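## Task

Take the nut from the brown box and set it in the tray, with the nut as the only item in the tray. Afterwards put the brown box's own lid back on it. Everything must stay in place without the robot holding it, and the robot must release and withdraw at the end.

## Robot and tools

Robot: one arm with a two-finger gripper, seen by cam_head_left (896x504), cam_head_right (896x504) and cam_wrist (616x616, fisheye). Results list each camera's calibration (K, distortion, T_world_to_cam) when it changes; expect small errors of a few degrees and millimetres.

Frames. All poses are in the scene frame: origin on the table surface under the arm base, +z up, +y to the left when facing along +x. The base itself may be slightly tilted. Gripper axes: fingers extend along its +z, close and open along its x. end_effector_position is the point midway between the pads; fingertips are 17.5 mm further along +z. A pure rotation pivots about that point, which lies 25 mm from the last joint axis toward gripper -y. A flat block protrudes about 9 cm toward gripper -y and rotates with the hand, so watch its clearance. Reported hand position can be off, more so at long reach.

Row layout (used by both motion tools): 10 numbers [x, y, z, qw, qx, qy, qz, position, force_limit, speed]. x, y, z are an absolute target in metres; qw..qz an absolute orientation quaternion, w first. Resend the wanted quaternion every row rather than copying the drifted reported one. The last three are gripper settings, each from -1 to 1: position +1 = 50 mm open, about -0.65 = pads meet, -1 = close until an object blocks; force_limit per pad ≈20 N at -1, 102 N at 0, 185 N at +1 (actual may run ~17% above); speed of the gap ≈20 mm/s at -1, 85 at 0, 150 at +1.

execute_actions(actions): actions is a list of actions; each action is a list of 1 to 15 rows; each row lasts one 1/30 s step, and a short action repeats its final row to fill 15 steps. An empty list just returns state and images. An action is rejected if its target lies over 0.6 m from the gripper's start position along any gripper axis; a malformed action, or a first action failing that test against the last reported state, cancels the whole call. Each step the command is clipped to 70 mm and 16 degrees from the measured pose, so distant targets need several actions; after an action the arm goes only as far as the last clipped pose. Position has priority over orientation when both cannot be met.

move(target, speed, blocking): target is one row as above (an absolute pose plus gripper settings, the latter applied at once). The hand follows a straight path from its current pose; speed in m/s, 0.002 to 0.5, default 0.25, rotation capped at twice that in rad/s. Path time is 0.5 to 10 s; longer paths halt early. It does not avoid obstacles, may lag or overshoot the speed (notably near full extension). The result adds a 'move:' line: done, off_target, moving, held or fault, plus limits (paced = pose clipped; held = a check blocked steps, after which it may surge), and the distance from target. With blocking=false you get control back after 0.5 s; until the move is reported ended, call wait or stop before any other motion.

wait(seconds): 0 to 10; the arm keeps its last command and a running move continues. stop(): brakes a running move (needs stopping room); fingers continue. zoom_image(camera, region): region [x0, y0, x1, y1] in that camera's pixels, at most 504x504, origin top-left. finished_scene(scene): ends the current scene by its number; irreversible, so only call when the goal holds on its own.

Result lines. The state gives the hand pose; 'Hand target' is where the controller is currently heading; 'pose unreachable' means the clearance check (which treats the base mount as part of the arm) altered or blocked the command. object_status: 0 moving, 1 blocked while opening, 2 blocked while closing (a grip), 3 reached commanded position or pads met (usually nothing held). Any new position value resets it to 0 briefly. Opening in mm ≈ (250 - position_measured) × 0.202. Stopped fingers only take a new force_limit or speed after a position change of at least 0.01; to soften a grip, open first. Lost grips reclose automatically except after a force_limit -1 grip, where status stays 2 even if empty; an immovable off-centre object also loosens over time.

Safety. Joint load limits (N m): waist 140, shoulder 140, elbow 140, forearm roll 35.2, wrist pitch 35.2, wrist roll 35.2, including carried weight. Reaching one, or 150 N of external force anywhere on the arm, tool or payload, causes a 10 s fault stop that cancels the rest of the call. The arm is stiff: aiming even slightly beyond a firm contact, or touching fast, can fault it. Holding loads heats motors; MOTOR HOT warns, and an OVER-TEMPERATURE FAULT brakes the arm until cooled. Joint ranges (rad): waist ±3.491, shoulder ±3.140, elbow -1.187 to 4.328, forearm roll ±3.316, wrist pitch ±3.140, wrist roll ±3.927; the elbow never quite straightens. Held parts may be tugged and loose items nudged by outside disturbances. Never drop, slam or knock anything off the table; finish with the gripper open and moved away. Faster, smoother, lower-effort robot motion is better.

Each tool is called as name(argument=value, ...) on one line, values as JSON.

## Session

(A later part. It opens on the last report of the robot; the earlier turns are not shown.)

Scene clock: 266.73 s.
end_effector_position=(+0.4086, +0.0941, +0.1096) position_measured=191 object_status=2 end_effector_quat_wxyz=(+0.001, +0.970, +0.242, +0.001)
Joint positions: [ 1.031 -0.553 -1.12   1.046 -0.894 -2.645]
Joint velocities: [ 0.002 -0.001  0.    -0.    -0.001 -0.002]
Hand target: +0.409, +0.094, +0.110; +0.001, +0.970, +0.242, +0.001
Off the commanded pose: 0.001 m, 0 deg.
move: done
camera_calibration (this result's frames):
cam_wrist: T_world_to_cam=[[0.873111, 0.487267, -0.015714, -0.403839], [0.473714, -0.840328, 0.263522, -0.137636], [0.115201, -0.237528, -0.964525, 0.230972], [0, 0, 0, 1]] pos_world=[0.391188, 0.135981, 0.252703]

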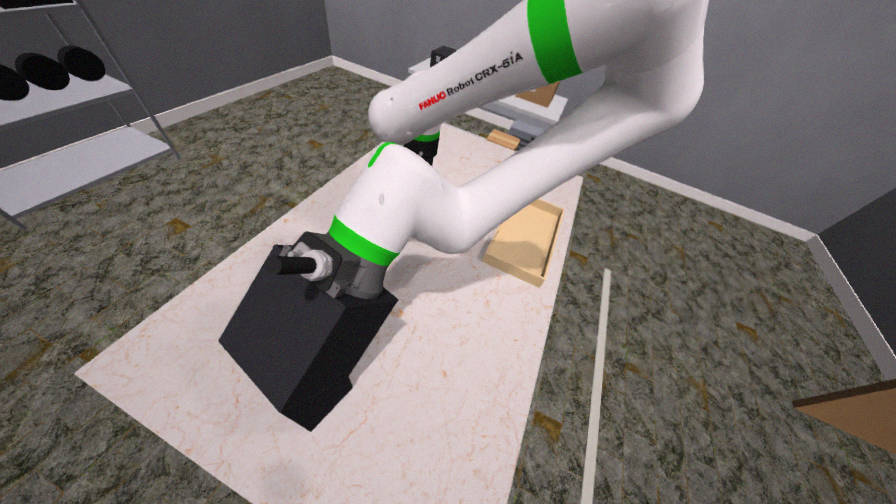

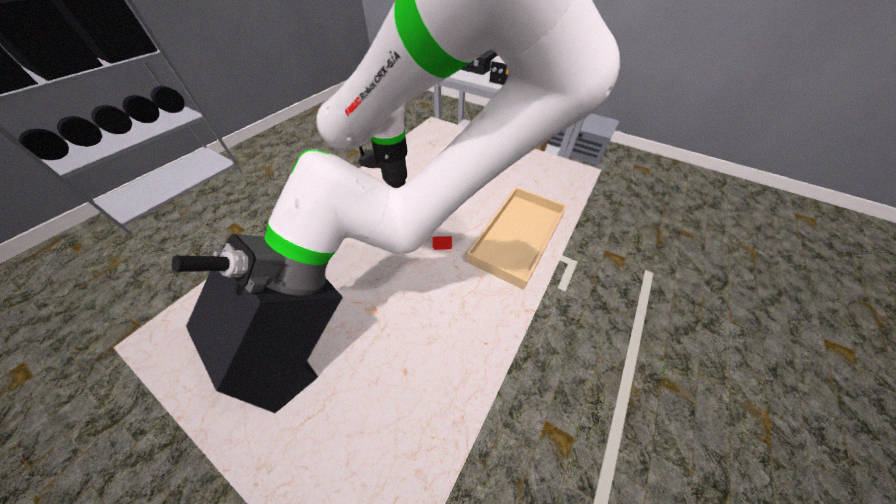

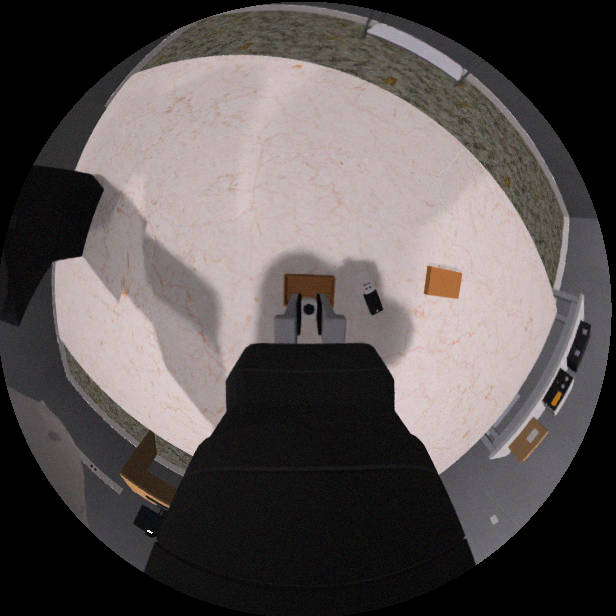

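move(target=[0.57, -0.28, 0.16, 0.0, 0.970, 0.242, 0.0, -1.0, -0.4, -0.6], speed=0.2)

Scene clock: 278.70 s.
end_effector_position=(+0.5710, -0.2795, +0.1590) position_measured=191 object_status=2 end_effector_quat_wxyz=(-0.000, +0.971, +0.241, +0.000)
Joint positions: [-0.248 -0.338 -0.209 -0.147 -0.871 -0.674]
Joint velocities: [-0.001  0.001  0.002 -0.003 -0.002  0.002]
Hand target: +0.571, -0.280, +0.159; -0.000, +0.971, +0.241, +0.000
Off the commanded pose: 0.001 m, 0 deg.
move: done
camera_calibration (this result's frames):
cam_wrist: T_world_to_cam=[[0.874756, 0.484293, -0.0161573, -0.364455], [0.471164, -0.842308, 0.261765, -0.540358], [0.113162, -0.236593, -0.964996, 0.172655], [0, 0, 0, 1]] pos_world=[0.553869, -0.237796, 0.30217]

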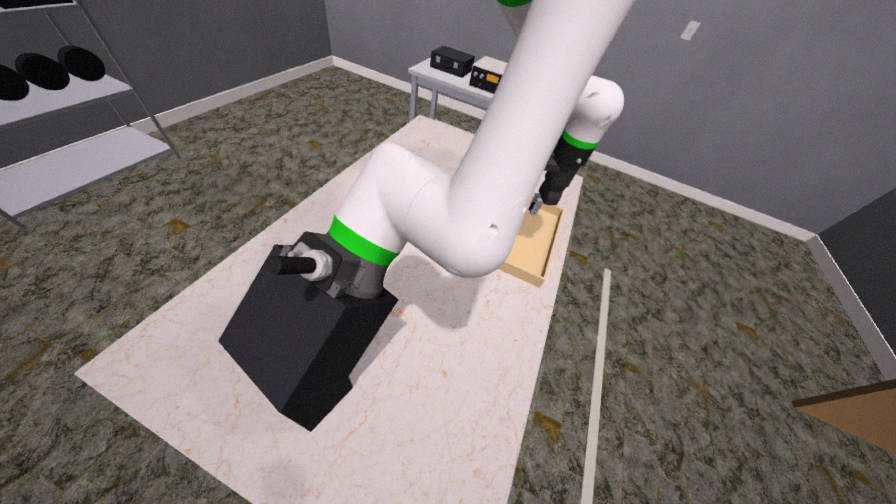

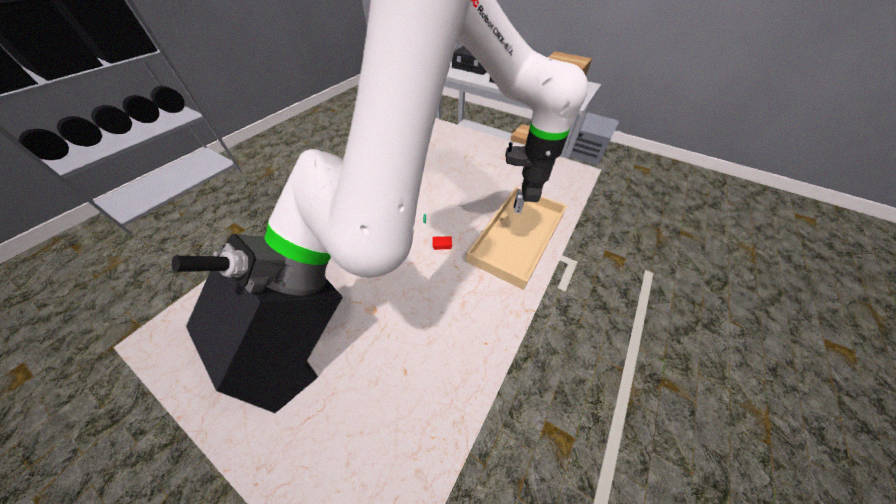

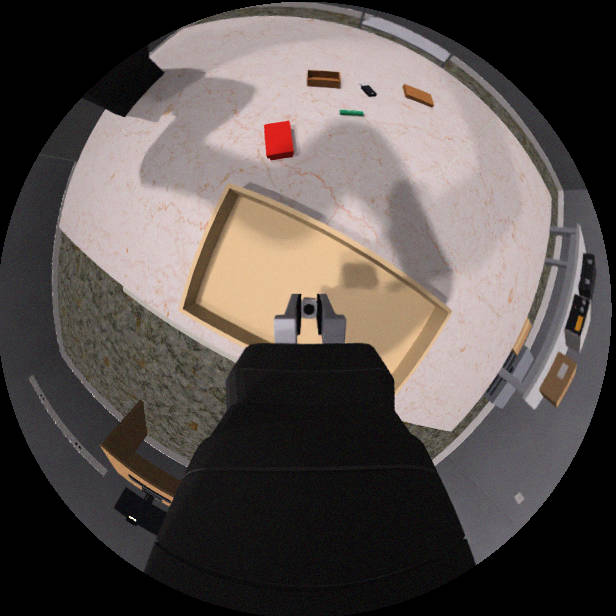

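move(target=[0.571, -0.28, 0.036, 0.0, 0.970, 0.242, 0.0, -1.0, -0.4, -0.6], speed=0.1)

execute_actions(actions=[[[0.571, -0.28, 0.036, 0.0, 0.970, 0.242, 0.0, 1.0, 0.0, 0.0]], [[0.571, -0.28, 0.036, 0.0, 0.970, 0.242, 0.0, 1.0, 0.0, 0.0]]])

Scene clock: 284.83 s.
end_effector_position=(+0.5708, -0.2797, +0.0362) position_measured=191 object_status=2 end_effector_quat_wxyz=(+0.000, +0.970, +0.242, -0.000)
Joint positions: [-0.212 -0.114 -0.224 -0.145 -0.629 -0.674]
Joint velocities: [-0.     0.001  0.    -0.     0.    -0.   ]
Hand target: +0.571, -0.280, +0.036; +0.000, +0.970, +0.242, -0.000
Off the commanded pose: 0.000 m, 0 deg.
move: done
camera_calibration (this result's frames):
cam_wrist: T_world_to_cam=[[0.873449, 0.486632, -0.0166193, -0.364788], [0.473481, -0.840893, 0.262136, -0.509239], [0.113589, -0.236831, -0.964888, 0.0538265], [0, 0, 0, 1]] pos_world=[0.553624, -0.23795, 0.179364]

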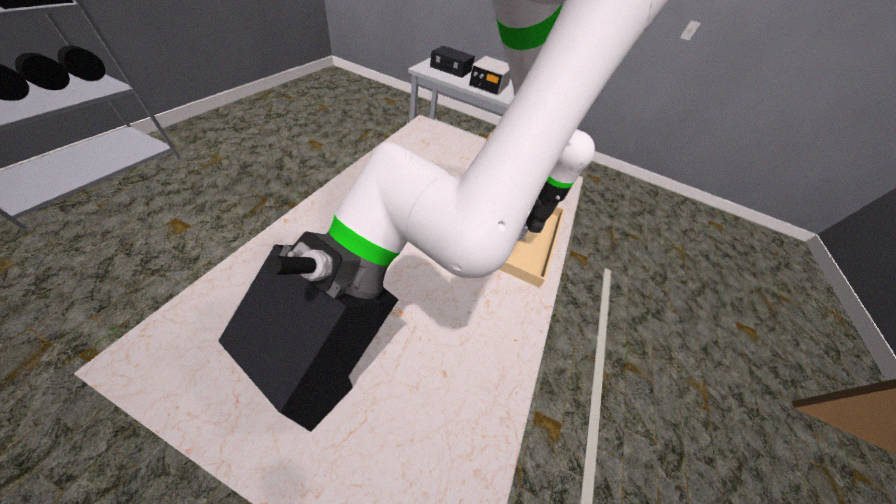

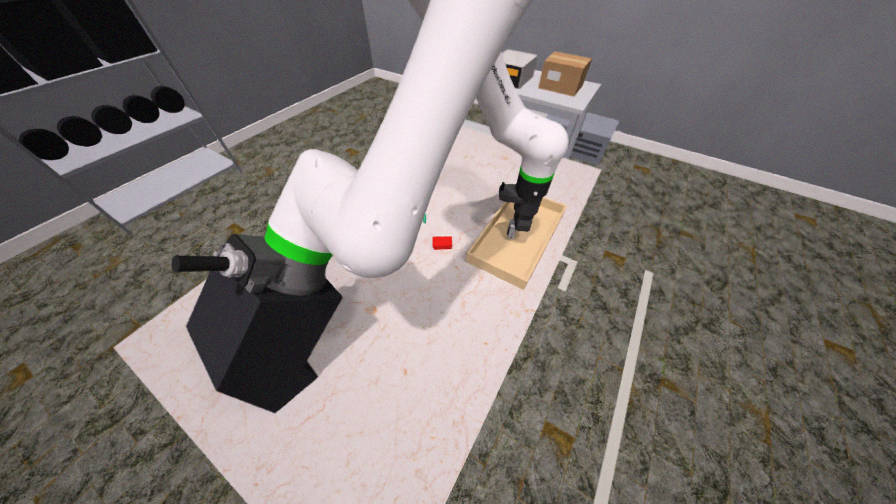

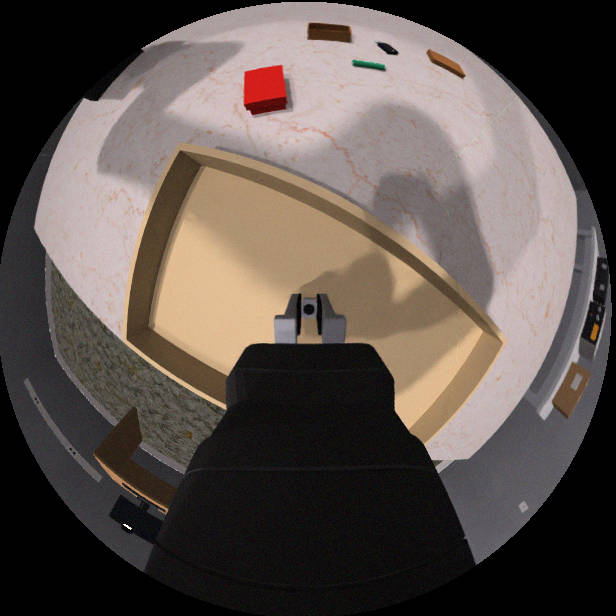

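Scene clock: 285.83 s.
end_effector_position=(+0.5710, -0.2800, +0.0360) position_measured=3 object_status=3 end_effector_quat_wxyz=(+0.000, +0.970, +0.242, +0.000)
Joint positions: [-0.213 -0.113 -0.223 -0.146 -0.629 -0.673]
Joint velocities: [-0.002 -0.     0.     0.     0.001 -0.001]
Hand target: +0.571, -0.280, +0.036; -0.000, +0.970, +0.242, -0.000
Off the commanded pose: 0.000 m, 0 deg.
camera_calibration (this result's frames):
cam_wrist: T_world_to_cam=[[0.873492, 0.486556, -0.0165822, -0.364858], [0.47341, -0.84096, 0.262047, -0.509481], [0.113556, -0.236746, -0.964913, 0.053547], [0, 0, 0, 1]] pos_world=[0.553813, -0.238252, 0.179126]

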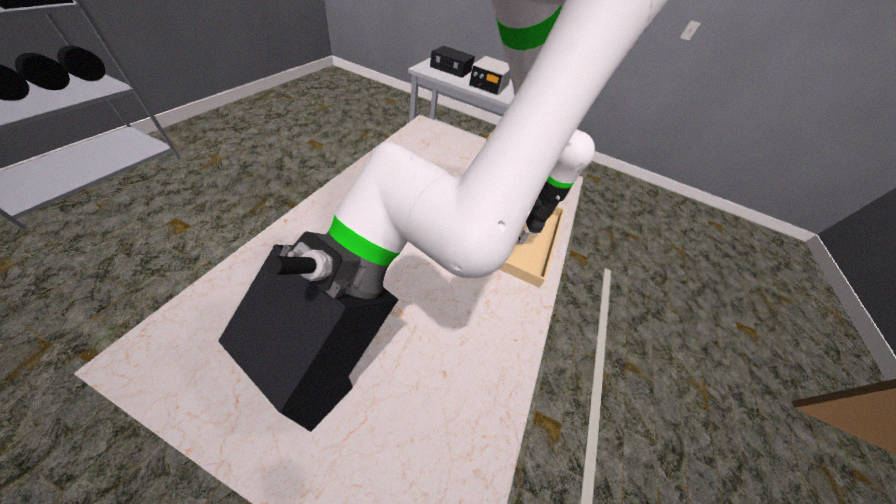

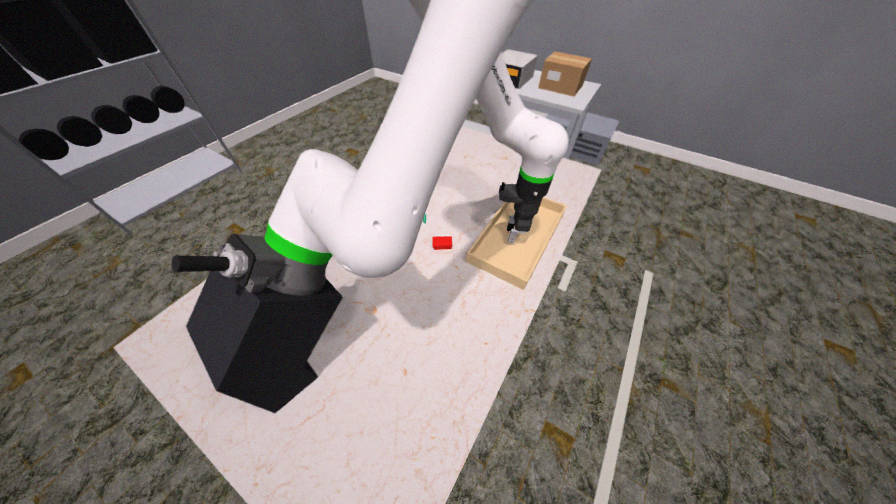

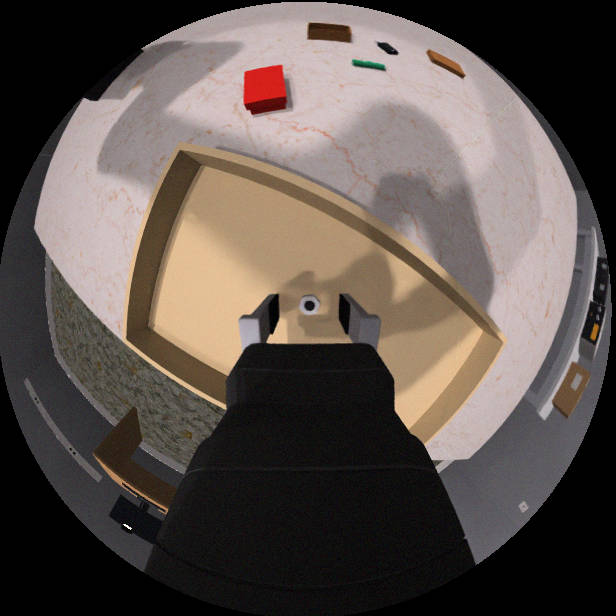

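move(target=[0.571, -0.28, 0.15, 0.0, 0.970, 0.242, 0.0, 1.0, 0.0, 0.0], speed=0.15)

move(target=[0.5797, 0.2001, 0.10, 0.0, 0.515, 0.857, 0.0, 1.0, 0.0, 0.0], speed=0.25)

Scene clock: 290.33 s.
end_effector_position=(+0.5711, -0.2803, +0.1497) position_measured=3 object_status=3 end_effector_quat_wxyz=(-0.000, +0.970, +0.242, -0.000)
Joint positions: [-0.246 -0.322 -0.211 -0.147 -0.852 -0.671]
Joint velocities: [-0.002 -0.     0.     0.001  0.    -0.   ]
Hand target: +0.571, -0.280, +0.150; -0.000, +0.970, +0.242, +0.000
Off the commanded pose: 0.000 m, 0 deg.
move: done
camera_calibration (this result's frames):
cam_wrist: T_world_to_cam=[[0.87353, 0.486488, -0.0165832, -0.363018], [0.47336, -0.84103, 0.261913, -0.539541], [0.113471, -0.236639, -0.964949, 0.163309], [0, 0, 0, 1]] pos_world=[0.553974, -0.238522, 0.292878]

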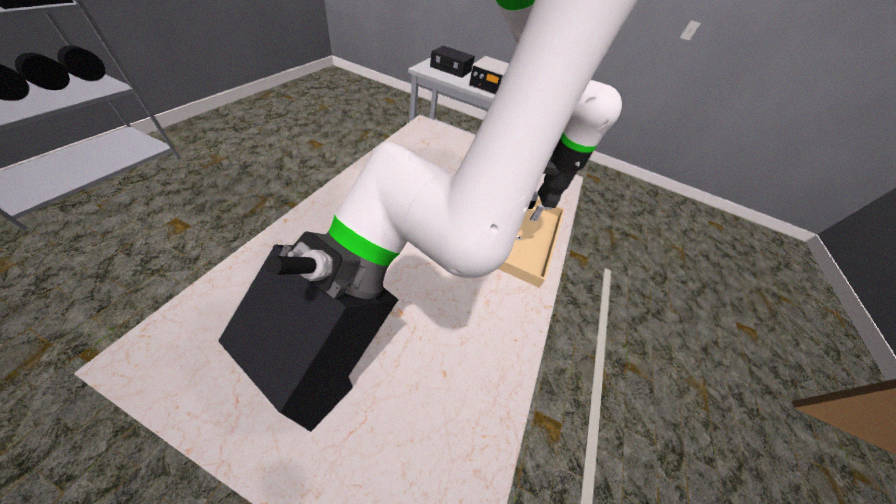

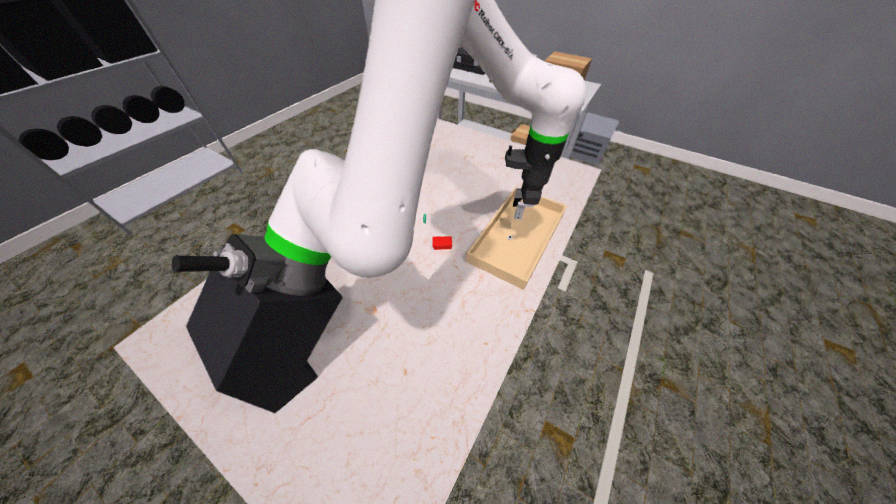

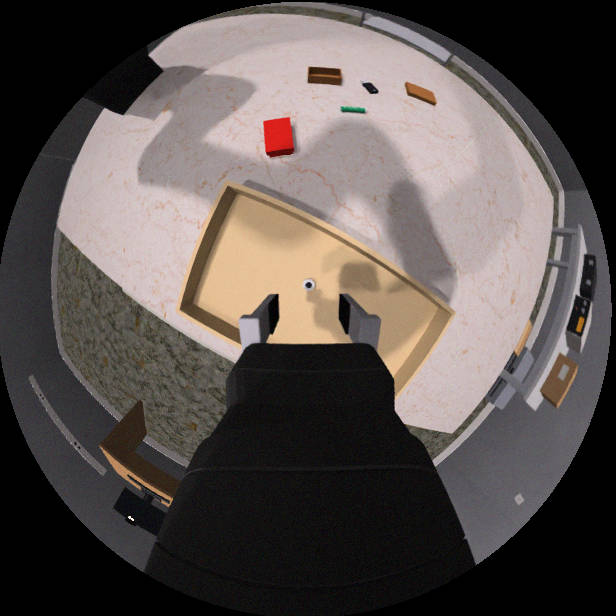

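Scene clock: 293.87 s.
end_effector_position=(+0.5787, +0.2000, +0.1011) position_measured=3 object_status=3 end_effector_quat_wxyz=(+0.000, +0.514, +0.858, -0.000)
Joint positions: [ 1.002 -0.05  -0.507  0.975 -0.931 -0.936]
Joint velocities: [ 0.001  0.001  0.    -0.001 -0.     0.002]
Hand target: +0.579, +0.200, +0.101; +0.000, +0.514, +0.858, -0.000
Off the commanded pose: 0.001 m, 0 deg.
move: done
camera_calibration (this result's frames):
cam_wrist: T_world_to_cam=[[-0.488399, 0.872456, -0.0169687, 0.106881], [0.839965, 0.475303, 0.261813, -0.60187], [0.236486, 0.113616, -0.964969, 0.0879107], [0, 0, 0, 1]] pos_world=[0.536961, 0.182834, 0.244222]

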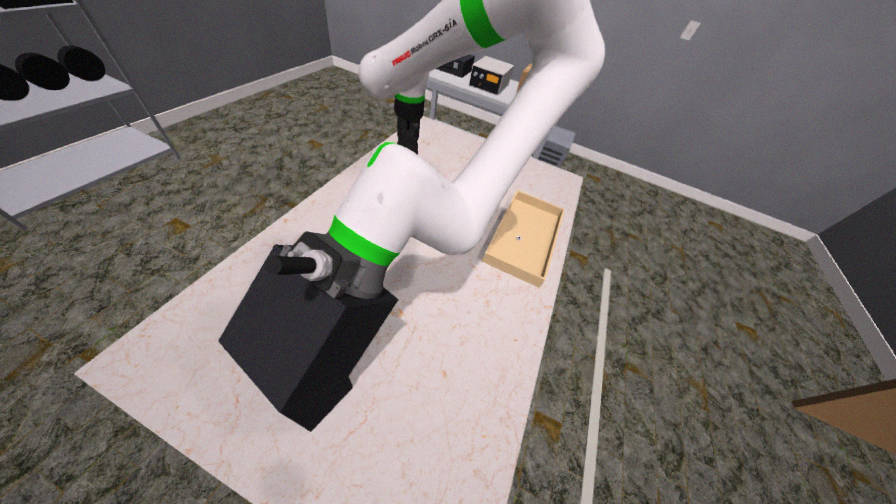

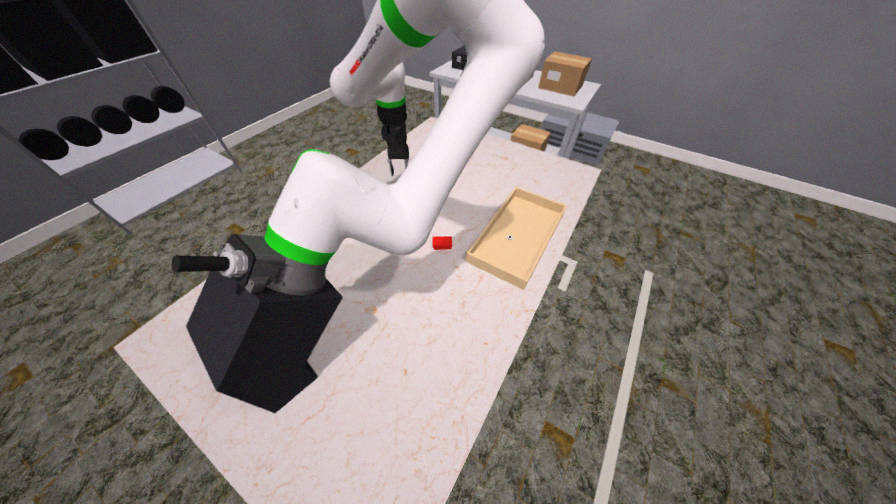

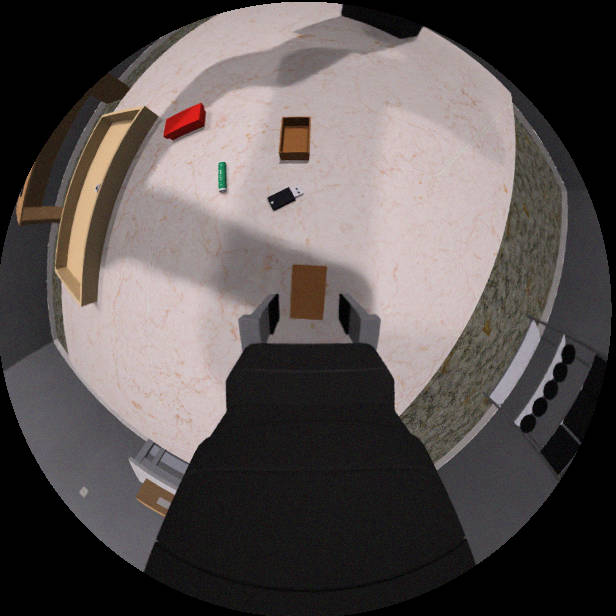

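move(target=[0.5797, 0.2001, 0.03, 0.0, 0.515, 0.857, 0.0, 1.0, 0.0, 0.0], speed=0.08)

move(target=[0.5797, 0.2001, 0.0195, 0.0, 0.515, 0.857, 0.0, 1.0, 0.0, 0.0], speed=0.02)

Scene clock: 298.87 s.
end_effector_position=(+0.5794, +0.2002, +0.0301) position_measured=3 object_status=3 end_effector_quat_wxyz=(-0.000, +0.515, +0.857, -0.000)
Joint positions: [ 0.868  0.065 -0.514  1.08  -0.768 -0.997]
Joint velocities: [-0.001 -0.     0.001 -0.    -0.    -0.   ]
Hand target: +0.580, +0.200, +0.030; -0.000, +0.515, +0.857, -0.000
Off the commanded pose: 0.000 m, 0 deg.
move: done
camera_calibration (this result's frames):
cam_wrist: T_world_to_cam=[[-0.486108, 0.873749, -0.016171, 0.104329], [0.841332, 0.472917, 0.261745, -0.584307], [0.236347, 0.113631, -0.965002, 0.0192678], [0, 0, 0, 1]] pos_world=[0.537757, 0.182981, 0.17322]

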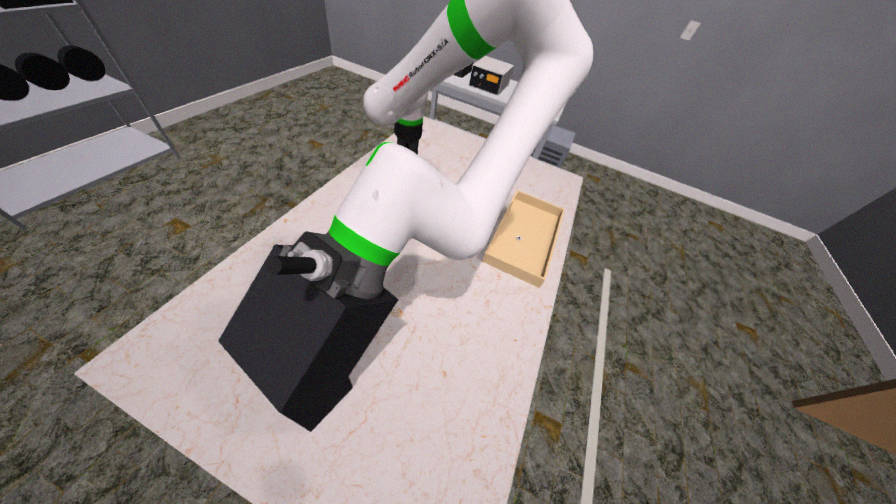

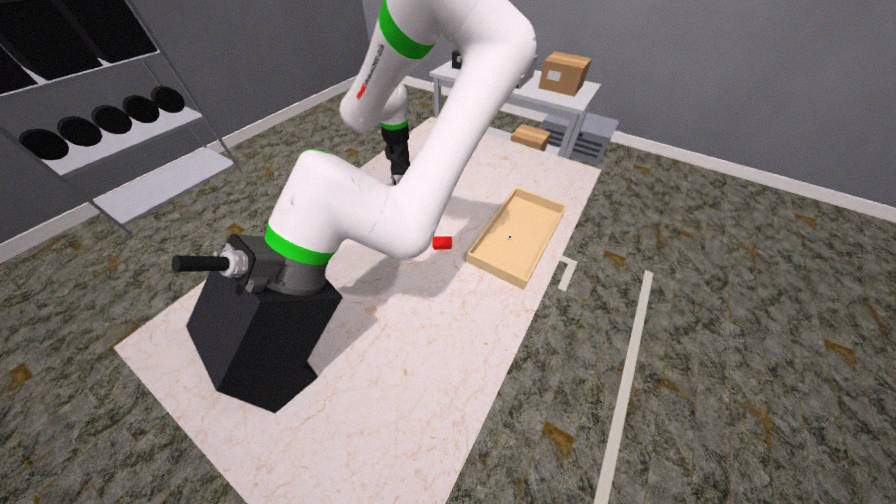

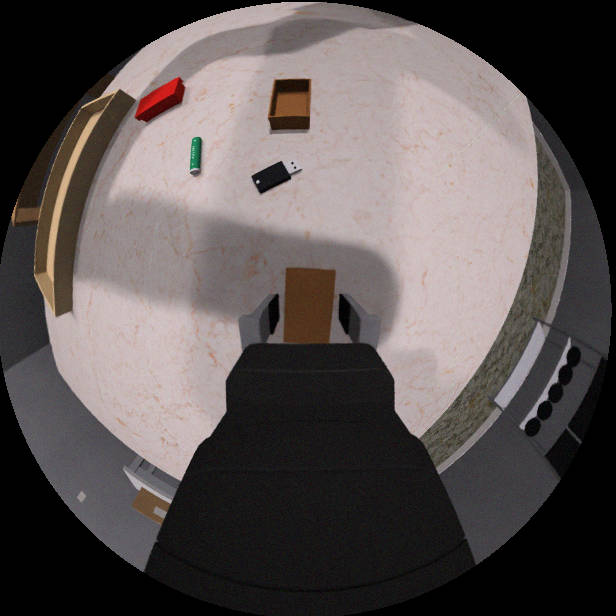

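Scene clock: 299.63 s.
end_effector_position=(+0.5797, +0.2001, +0.0195) position_measured=3 object_status=3 end_effector_quat_wxyz=(-0.000, +0.515, +0.857, +0.000)
Joint positions: [ 0.849  0.084 -0.513  1.1   -0.746 -1.01 ]
Joint velocities: [-0.001 -0.    -0.     0.     0.001  0.   ]
Hand target: +0.580, +0.200, +0.020; -0.000, +0.515, +0.857, -0.000
Off the commanded pose: 0.000 m, 0 deg.
move: done
camera_calibration (this result's frames):
cam_wrist: T_world_to_cam=[[-0.486173, 0.873706, -0.0165175, 0.104374], [0.841181, 0.473028, 0.26203, -0.581658], [0.23675, 0.113498, -0.964918, 0.00882665], [0, 0, 0, 1]] pos_world=[0.537934, 0.182946, 0.162653]

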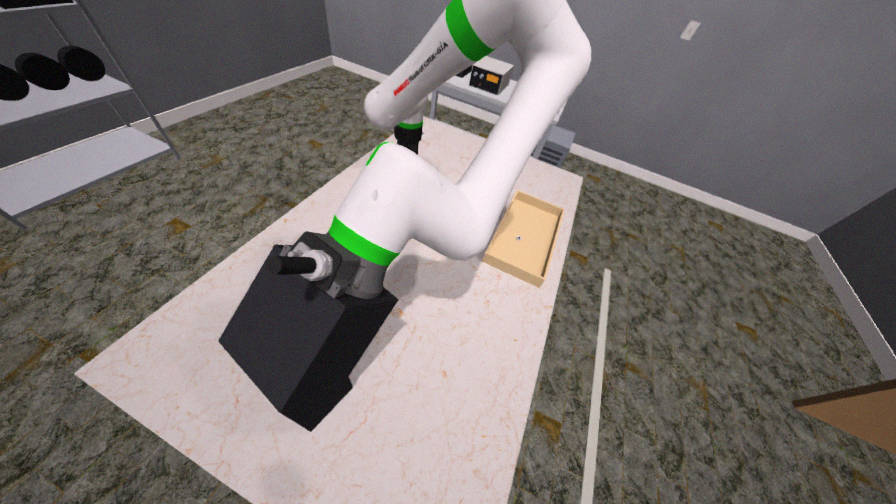

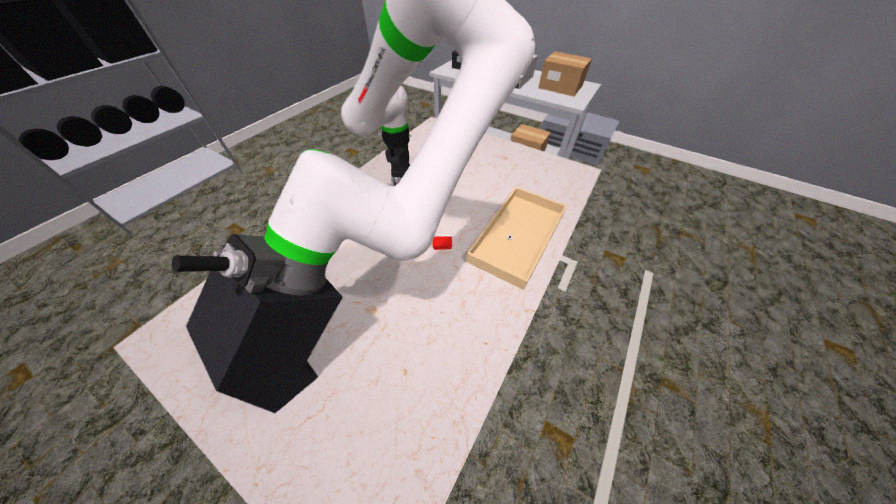

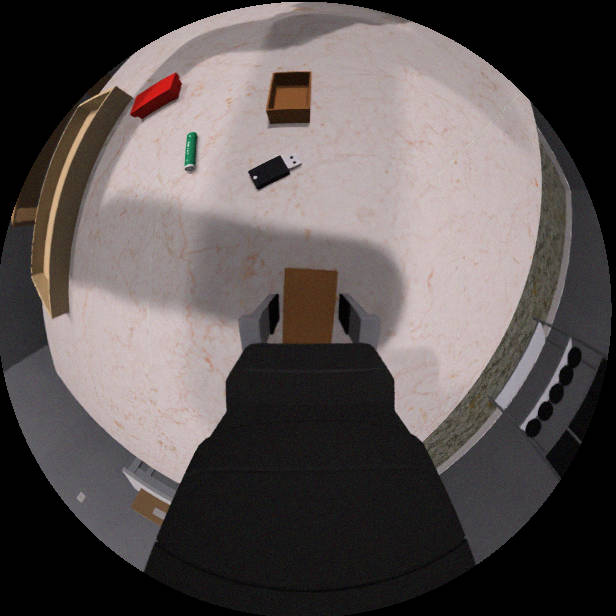

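execute_actions(actions=[[[0.5797, 0.2001, 0.0195, 0.0, 0.515, 0.857, 0.0, -1.0, -0.3, -0.5]], [[0.5797, 0.2001, 0.0195, 0.0, 0.515, 0.857, 0.0, -1.0, -0.3, -0.5]]])

Scene clock: 302.77 s.
end_effector_position=(+0.5797, +0.2001, +0.0195) position_measured=58 object_status=2 end_effector_quat_wxyz=(+0.000, +0.515, +0.857, +0.000)
Joint positions: [ 0.849  0.084 -0.513  1.1   -0.745 -1.01 ]
Joint velocities: [-0.001  0.001  0.    -0.     0.001  0.   ]
Hand target: +0.580, +0.200, +0.020; +0.000, +0.515, +0.857, -0.000
Off the commanded pose: 0.000 m, 0 deg.
camera_calibration (this result's frames):
cam_wrist: T_world_to_cam=[[-0.486204, 0.873688, -0.0165851, 0.104426], [0.841147, 0.47307, 0.262061, -0.581655], [0.236805, 0.113465, -0.964909, 0.00877557], [0, 0, 0, 1]] pos_world=[0.537952, 0.182932, 0.162629]

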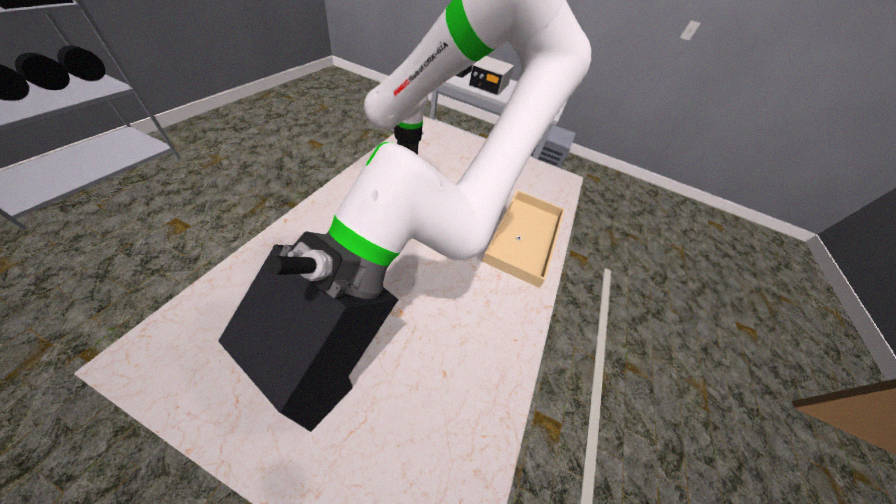

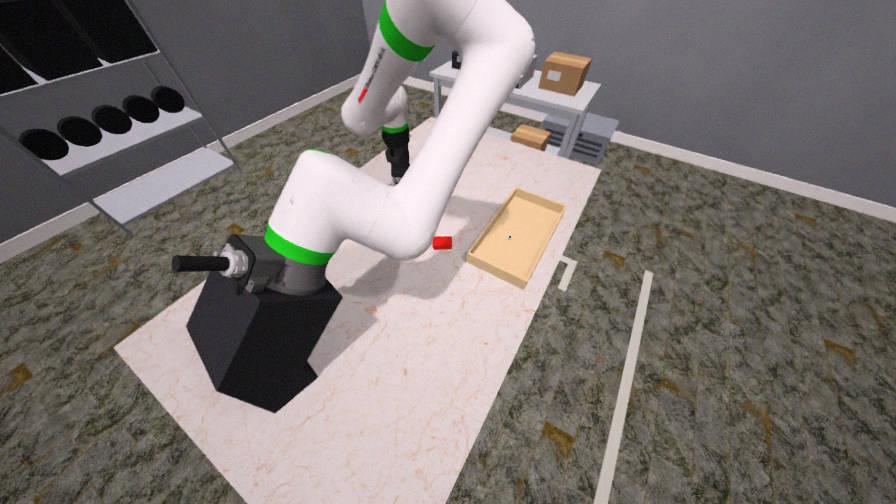

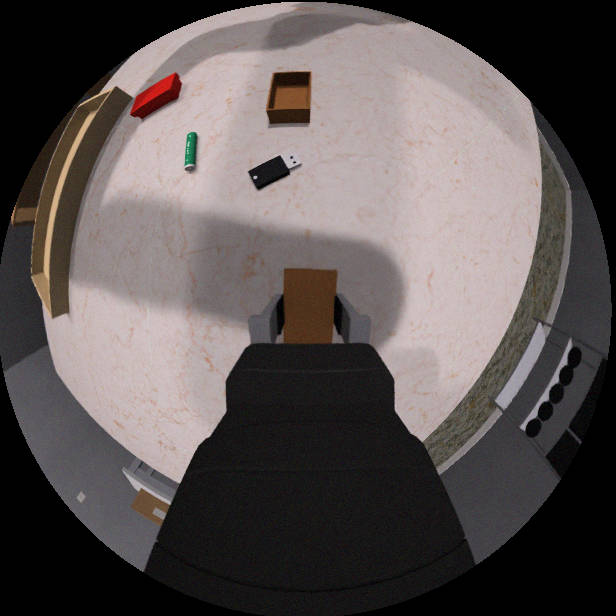

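move(target=[0.5797, 0.2001, 0.09, 0.0, 0.515, 0.857, 0.0, -1.0, -0.3, -0.5], speed=0.08)

move(target=[0.4084, 0.0928, 0.09, 0.0, 0.515, 0.857, 0.0, -1.0, -0.3, -0.5], speed=0.15)

Scene clock: 307.47 s.
end_effector_position=(+0.5799, +0.2000, +0.0899) position_measured=58 object_status=2 end_effector_quat_wxyz=(+0.000, +0.515, +0.857, -0.000)
Joint positions: [ 0.979 -0.032 -0.507  0.989 -0.904 -0.943]
Joint velocities: [ 0.    -0.     0.    -0.     0.    -0.001]
Hand target: +0.580, +0.200, +0.090; +0.000, +0.515, +0.857, +0.000
Off the commanded pose: 0.000 m, 0 deg.
move: done
camera_calibration (this result's frames):
cam_wrist: T_world_to_cam=[[-0.486375, 0.873585, -0.0169983, 0.105923], [0.840953, 0.47331, 0.262252, -0.600147], [0.237145, 0.113258, -0.96485, 0.076507], [0, 0, 0, 1]] pos_world=[0.538071, 0.182858, 0.233008]

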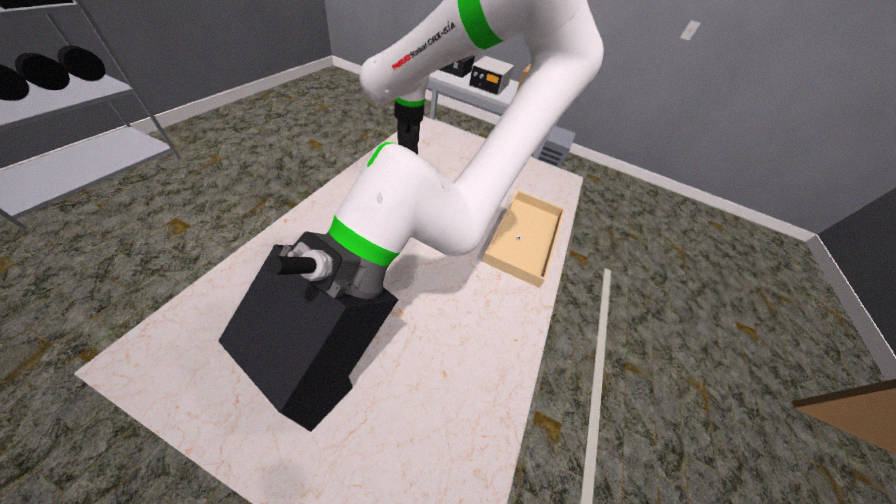

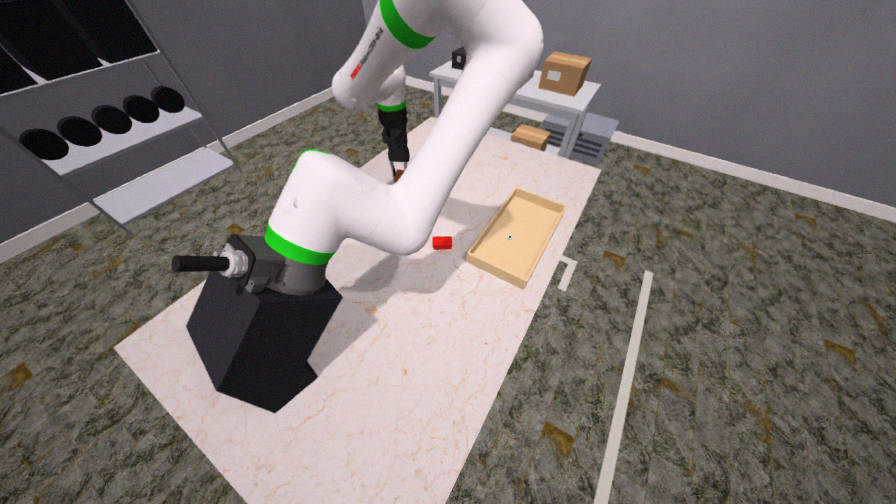

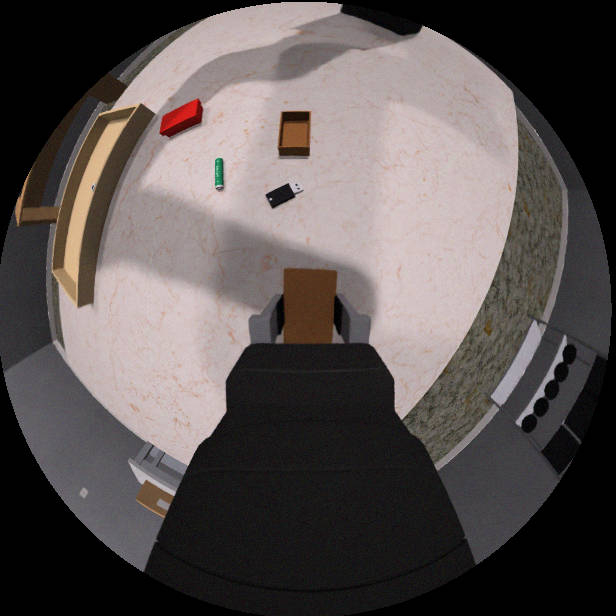

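Scene clock: 309.20 s.
end_effector_position=(+0.4085, +0.0923, +0.0900) position_measured=58 object_status=2 end_effector_quat_wxyz=(-0.000, +0.515, +0.857, -0.000)
Joint positions: [ 0.984 -0.407 -1.076  1.133 -0.812 -1.17 ]
Joint velocities: [-0.002 -0.    -0.001 -0.001 -0.001  0.001]
Hand target: +0.408, +0.092, +0.090; -0.000, +0.515, +0.857, -0.000
Off the commanded pose: 0.000 m, 0 deg.
move: done
camera_calibration (this result's frames):
cam_wrist: T_world_to_cam=[[-0.486107, 0.873746, -0.0163715, 0.11644], [0.841292, 0.472957, 0.261798, -0.405123], [0.236488, 0.113489, -0.964984, 0.129673], [0, 0, 0, 1]] pos_world=[0.366763, 0.07515, 0.233099]

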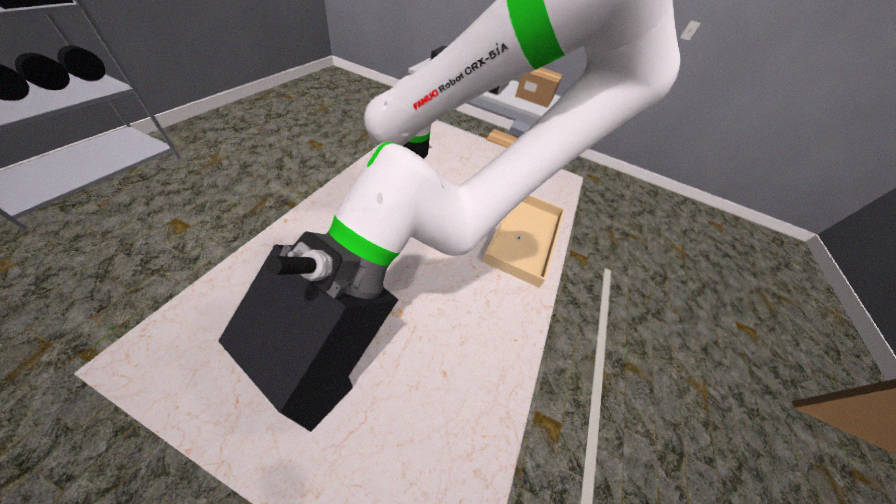

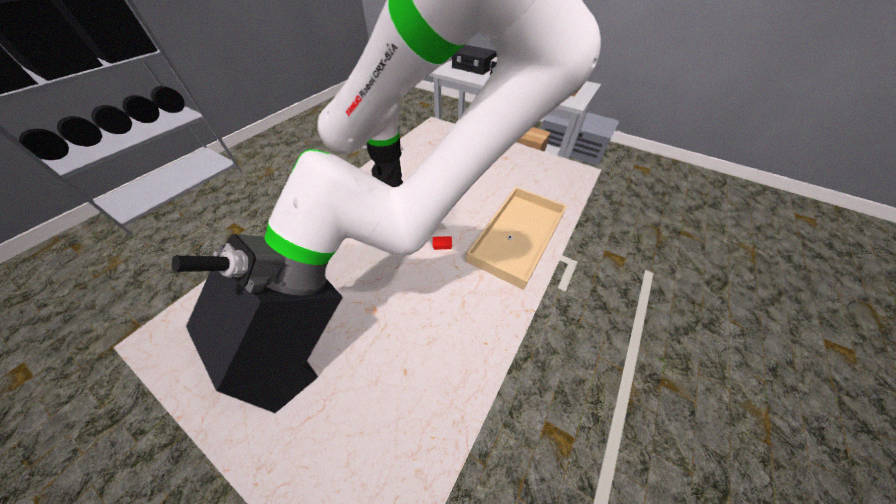

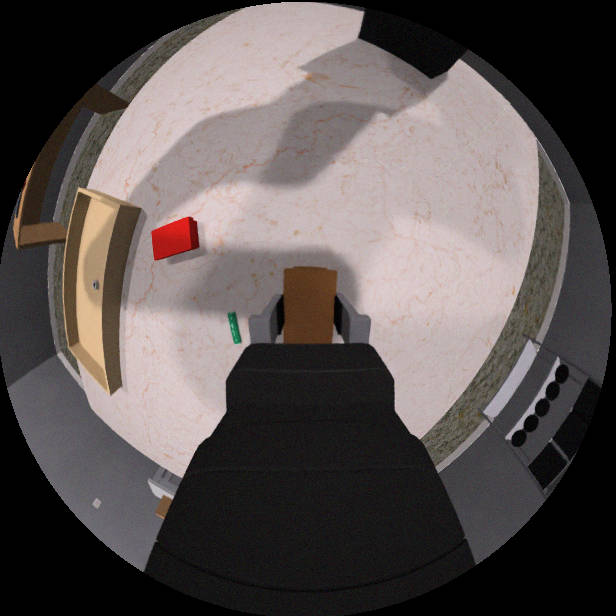

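move(target=[0.4084, 0.0928, 0.043, 0.0, 0.515, 0.857, 0.0, -1.0, -0.3, -0.5], speed=0.04)

Scene clock: 333.73 s.
end_effector_position=(+0.4081, +0.0930, +0.0432) position_measured=58 object_status=2 end_effector_quat_wxyz=(-0.000, +0.515, +0.857, -0.000)
Joint positions: [ 0.76  -0.276 -1.086  1.382 -0.611 -1.297]
Joint velocities: [-0.002  0.    -0.     0.003  0.001 -0.001]
Hand target: +0.408, +0.093, +0.043; -0.000, +0.515, +0.857, -0.000
Off the commanded pose: 0.000 m, 0 deg.
move: done
camera_calibration (this result's frames):
cam_wrist: T_world_to_cam=[[-0.485931, 0.873852, -0.0159036, 0.114835], [0.841494, 0.472699, 0.261617, -0.392903], [0.236132, 0.113745, -0.965041, 0.0846636], [0, 0, 0, 1]] pos_world=[0.366436, 0.0757459, 0.18632]

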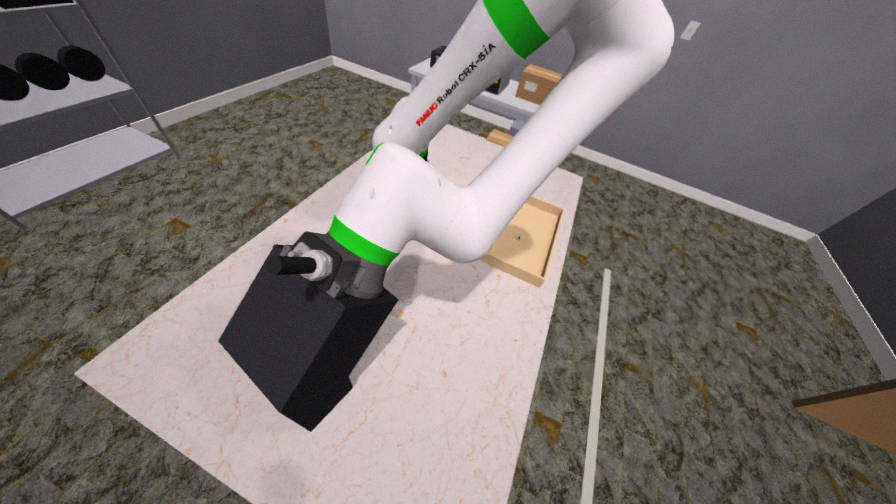

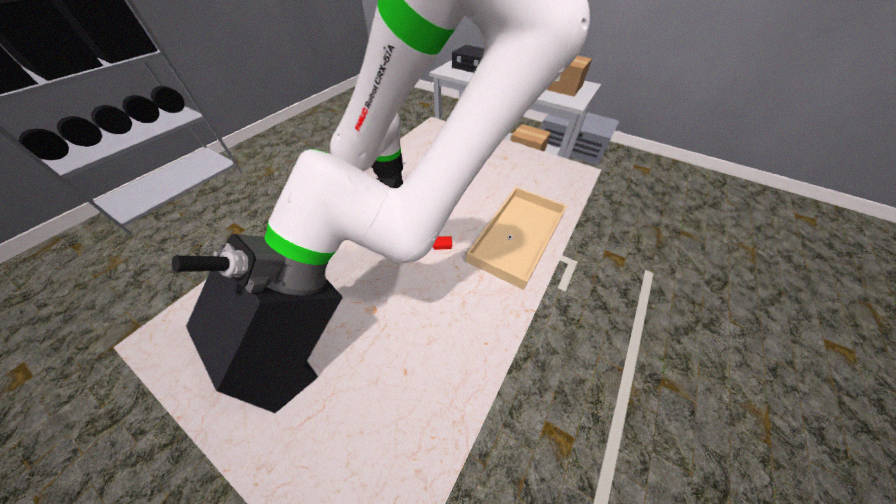

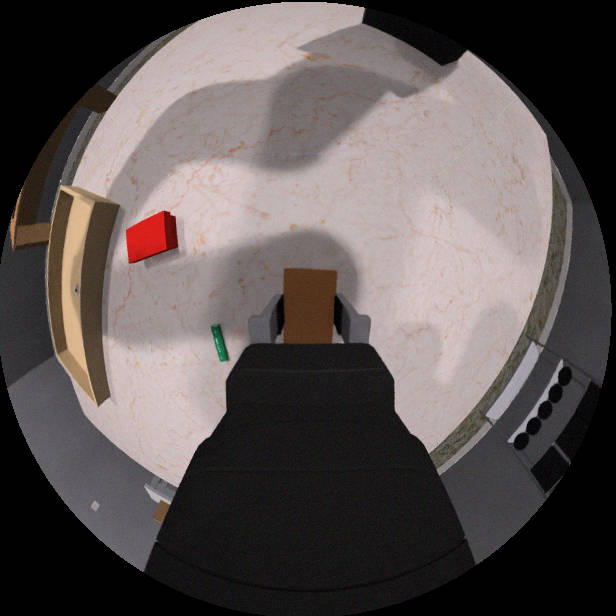

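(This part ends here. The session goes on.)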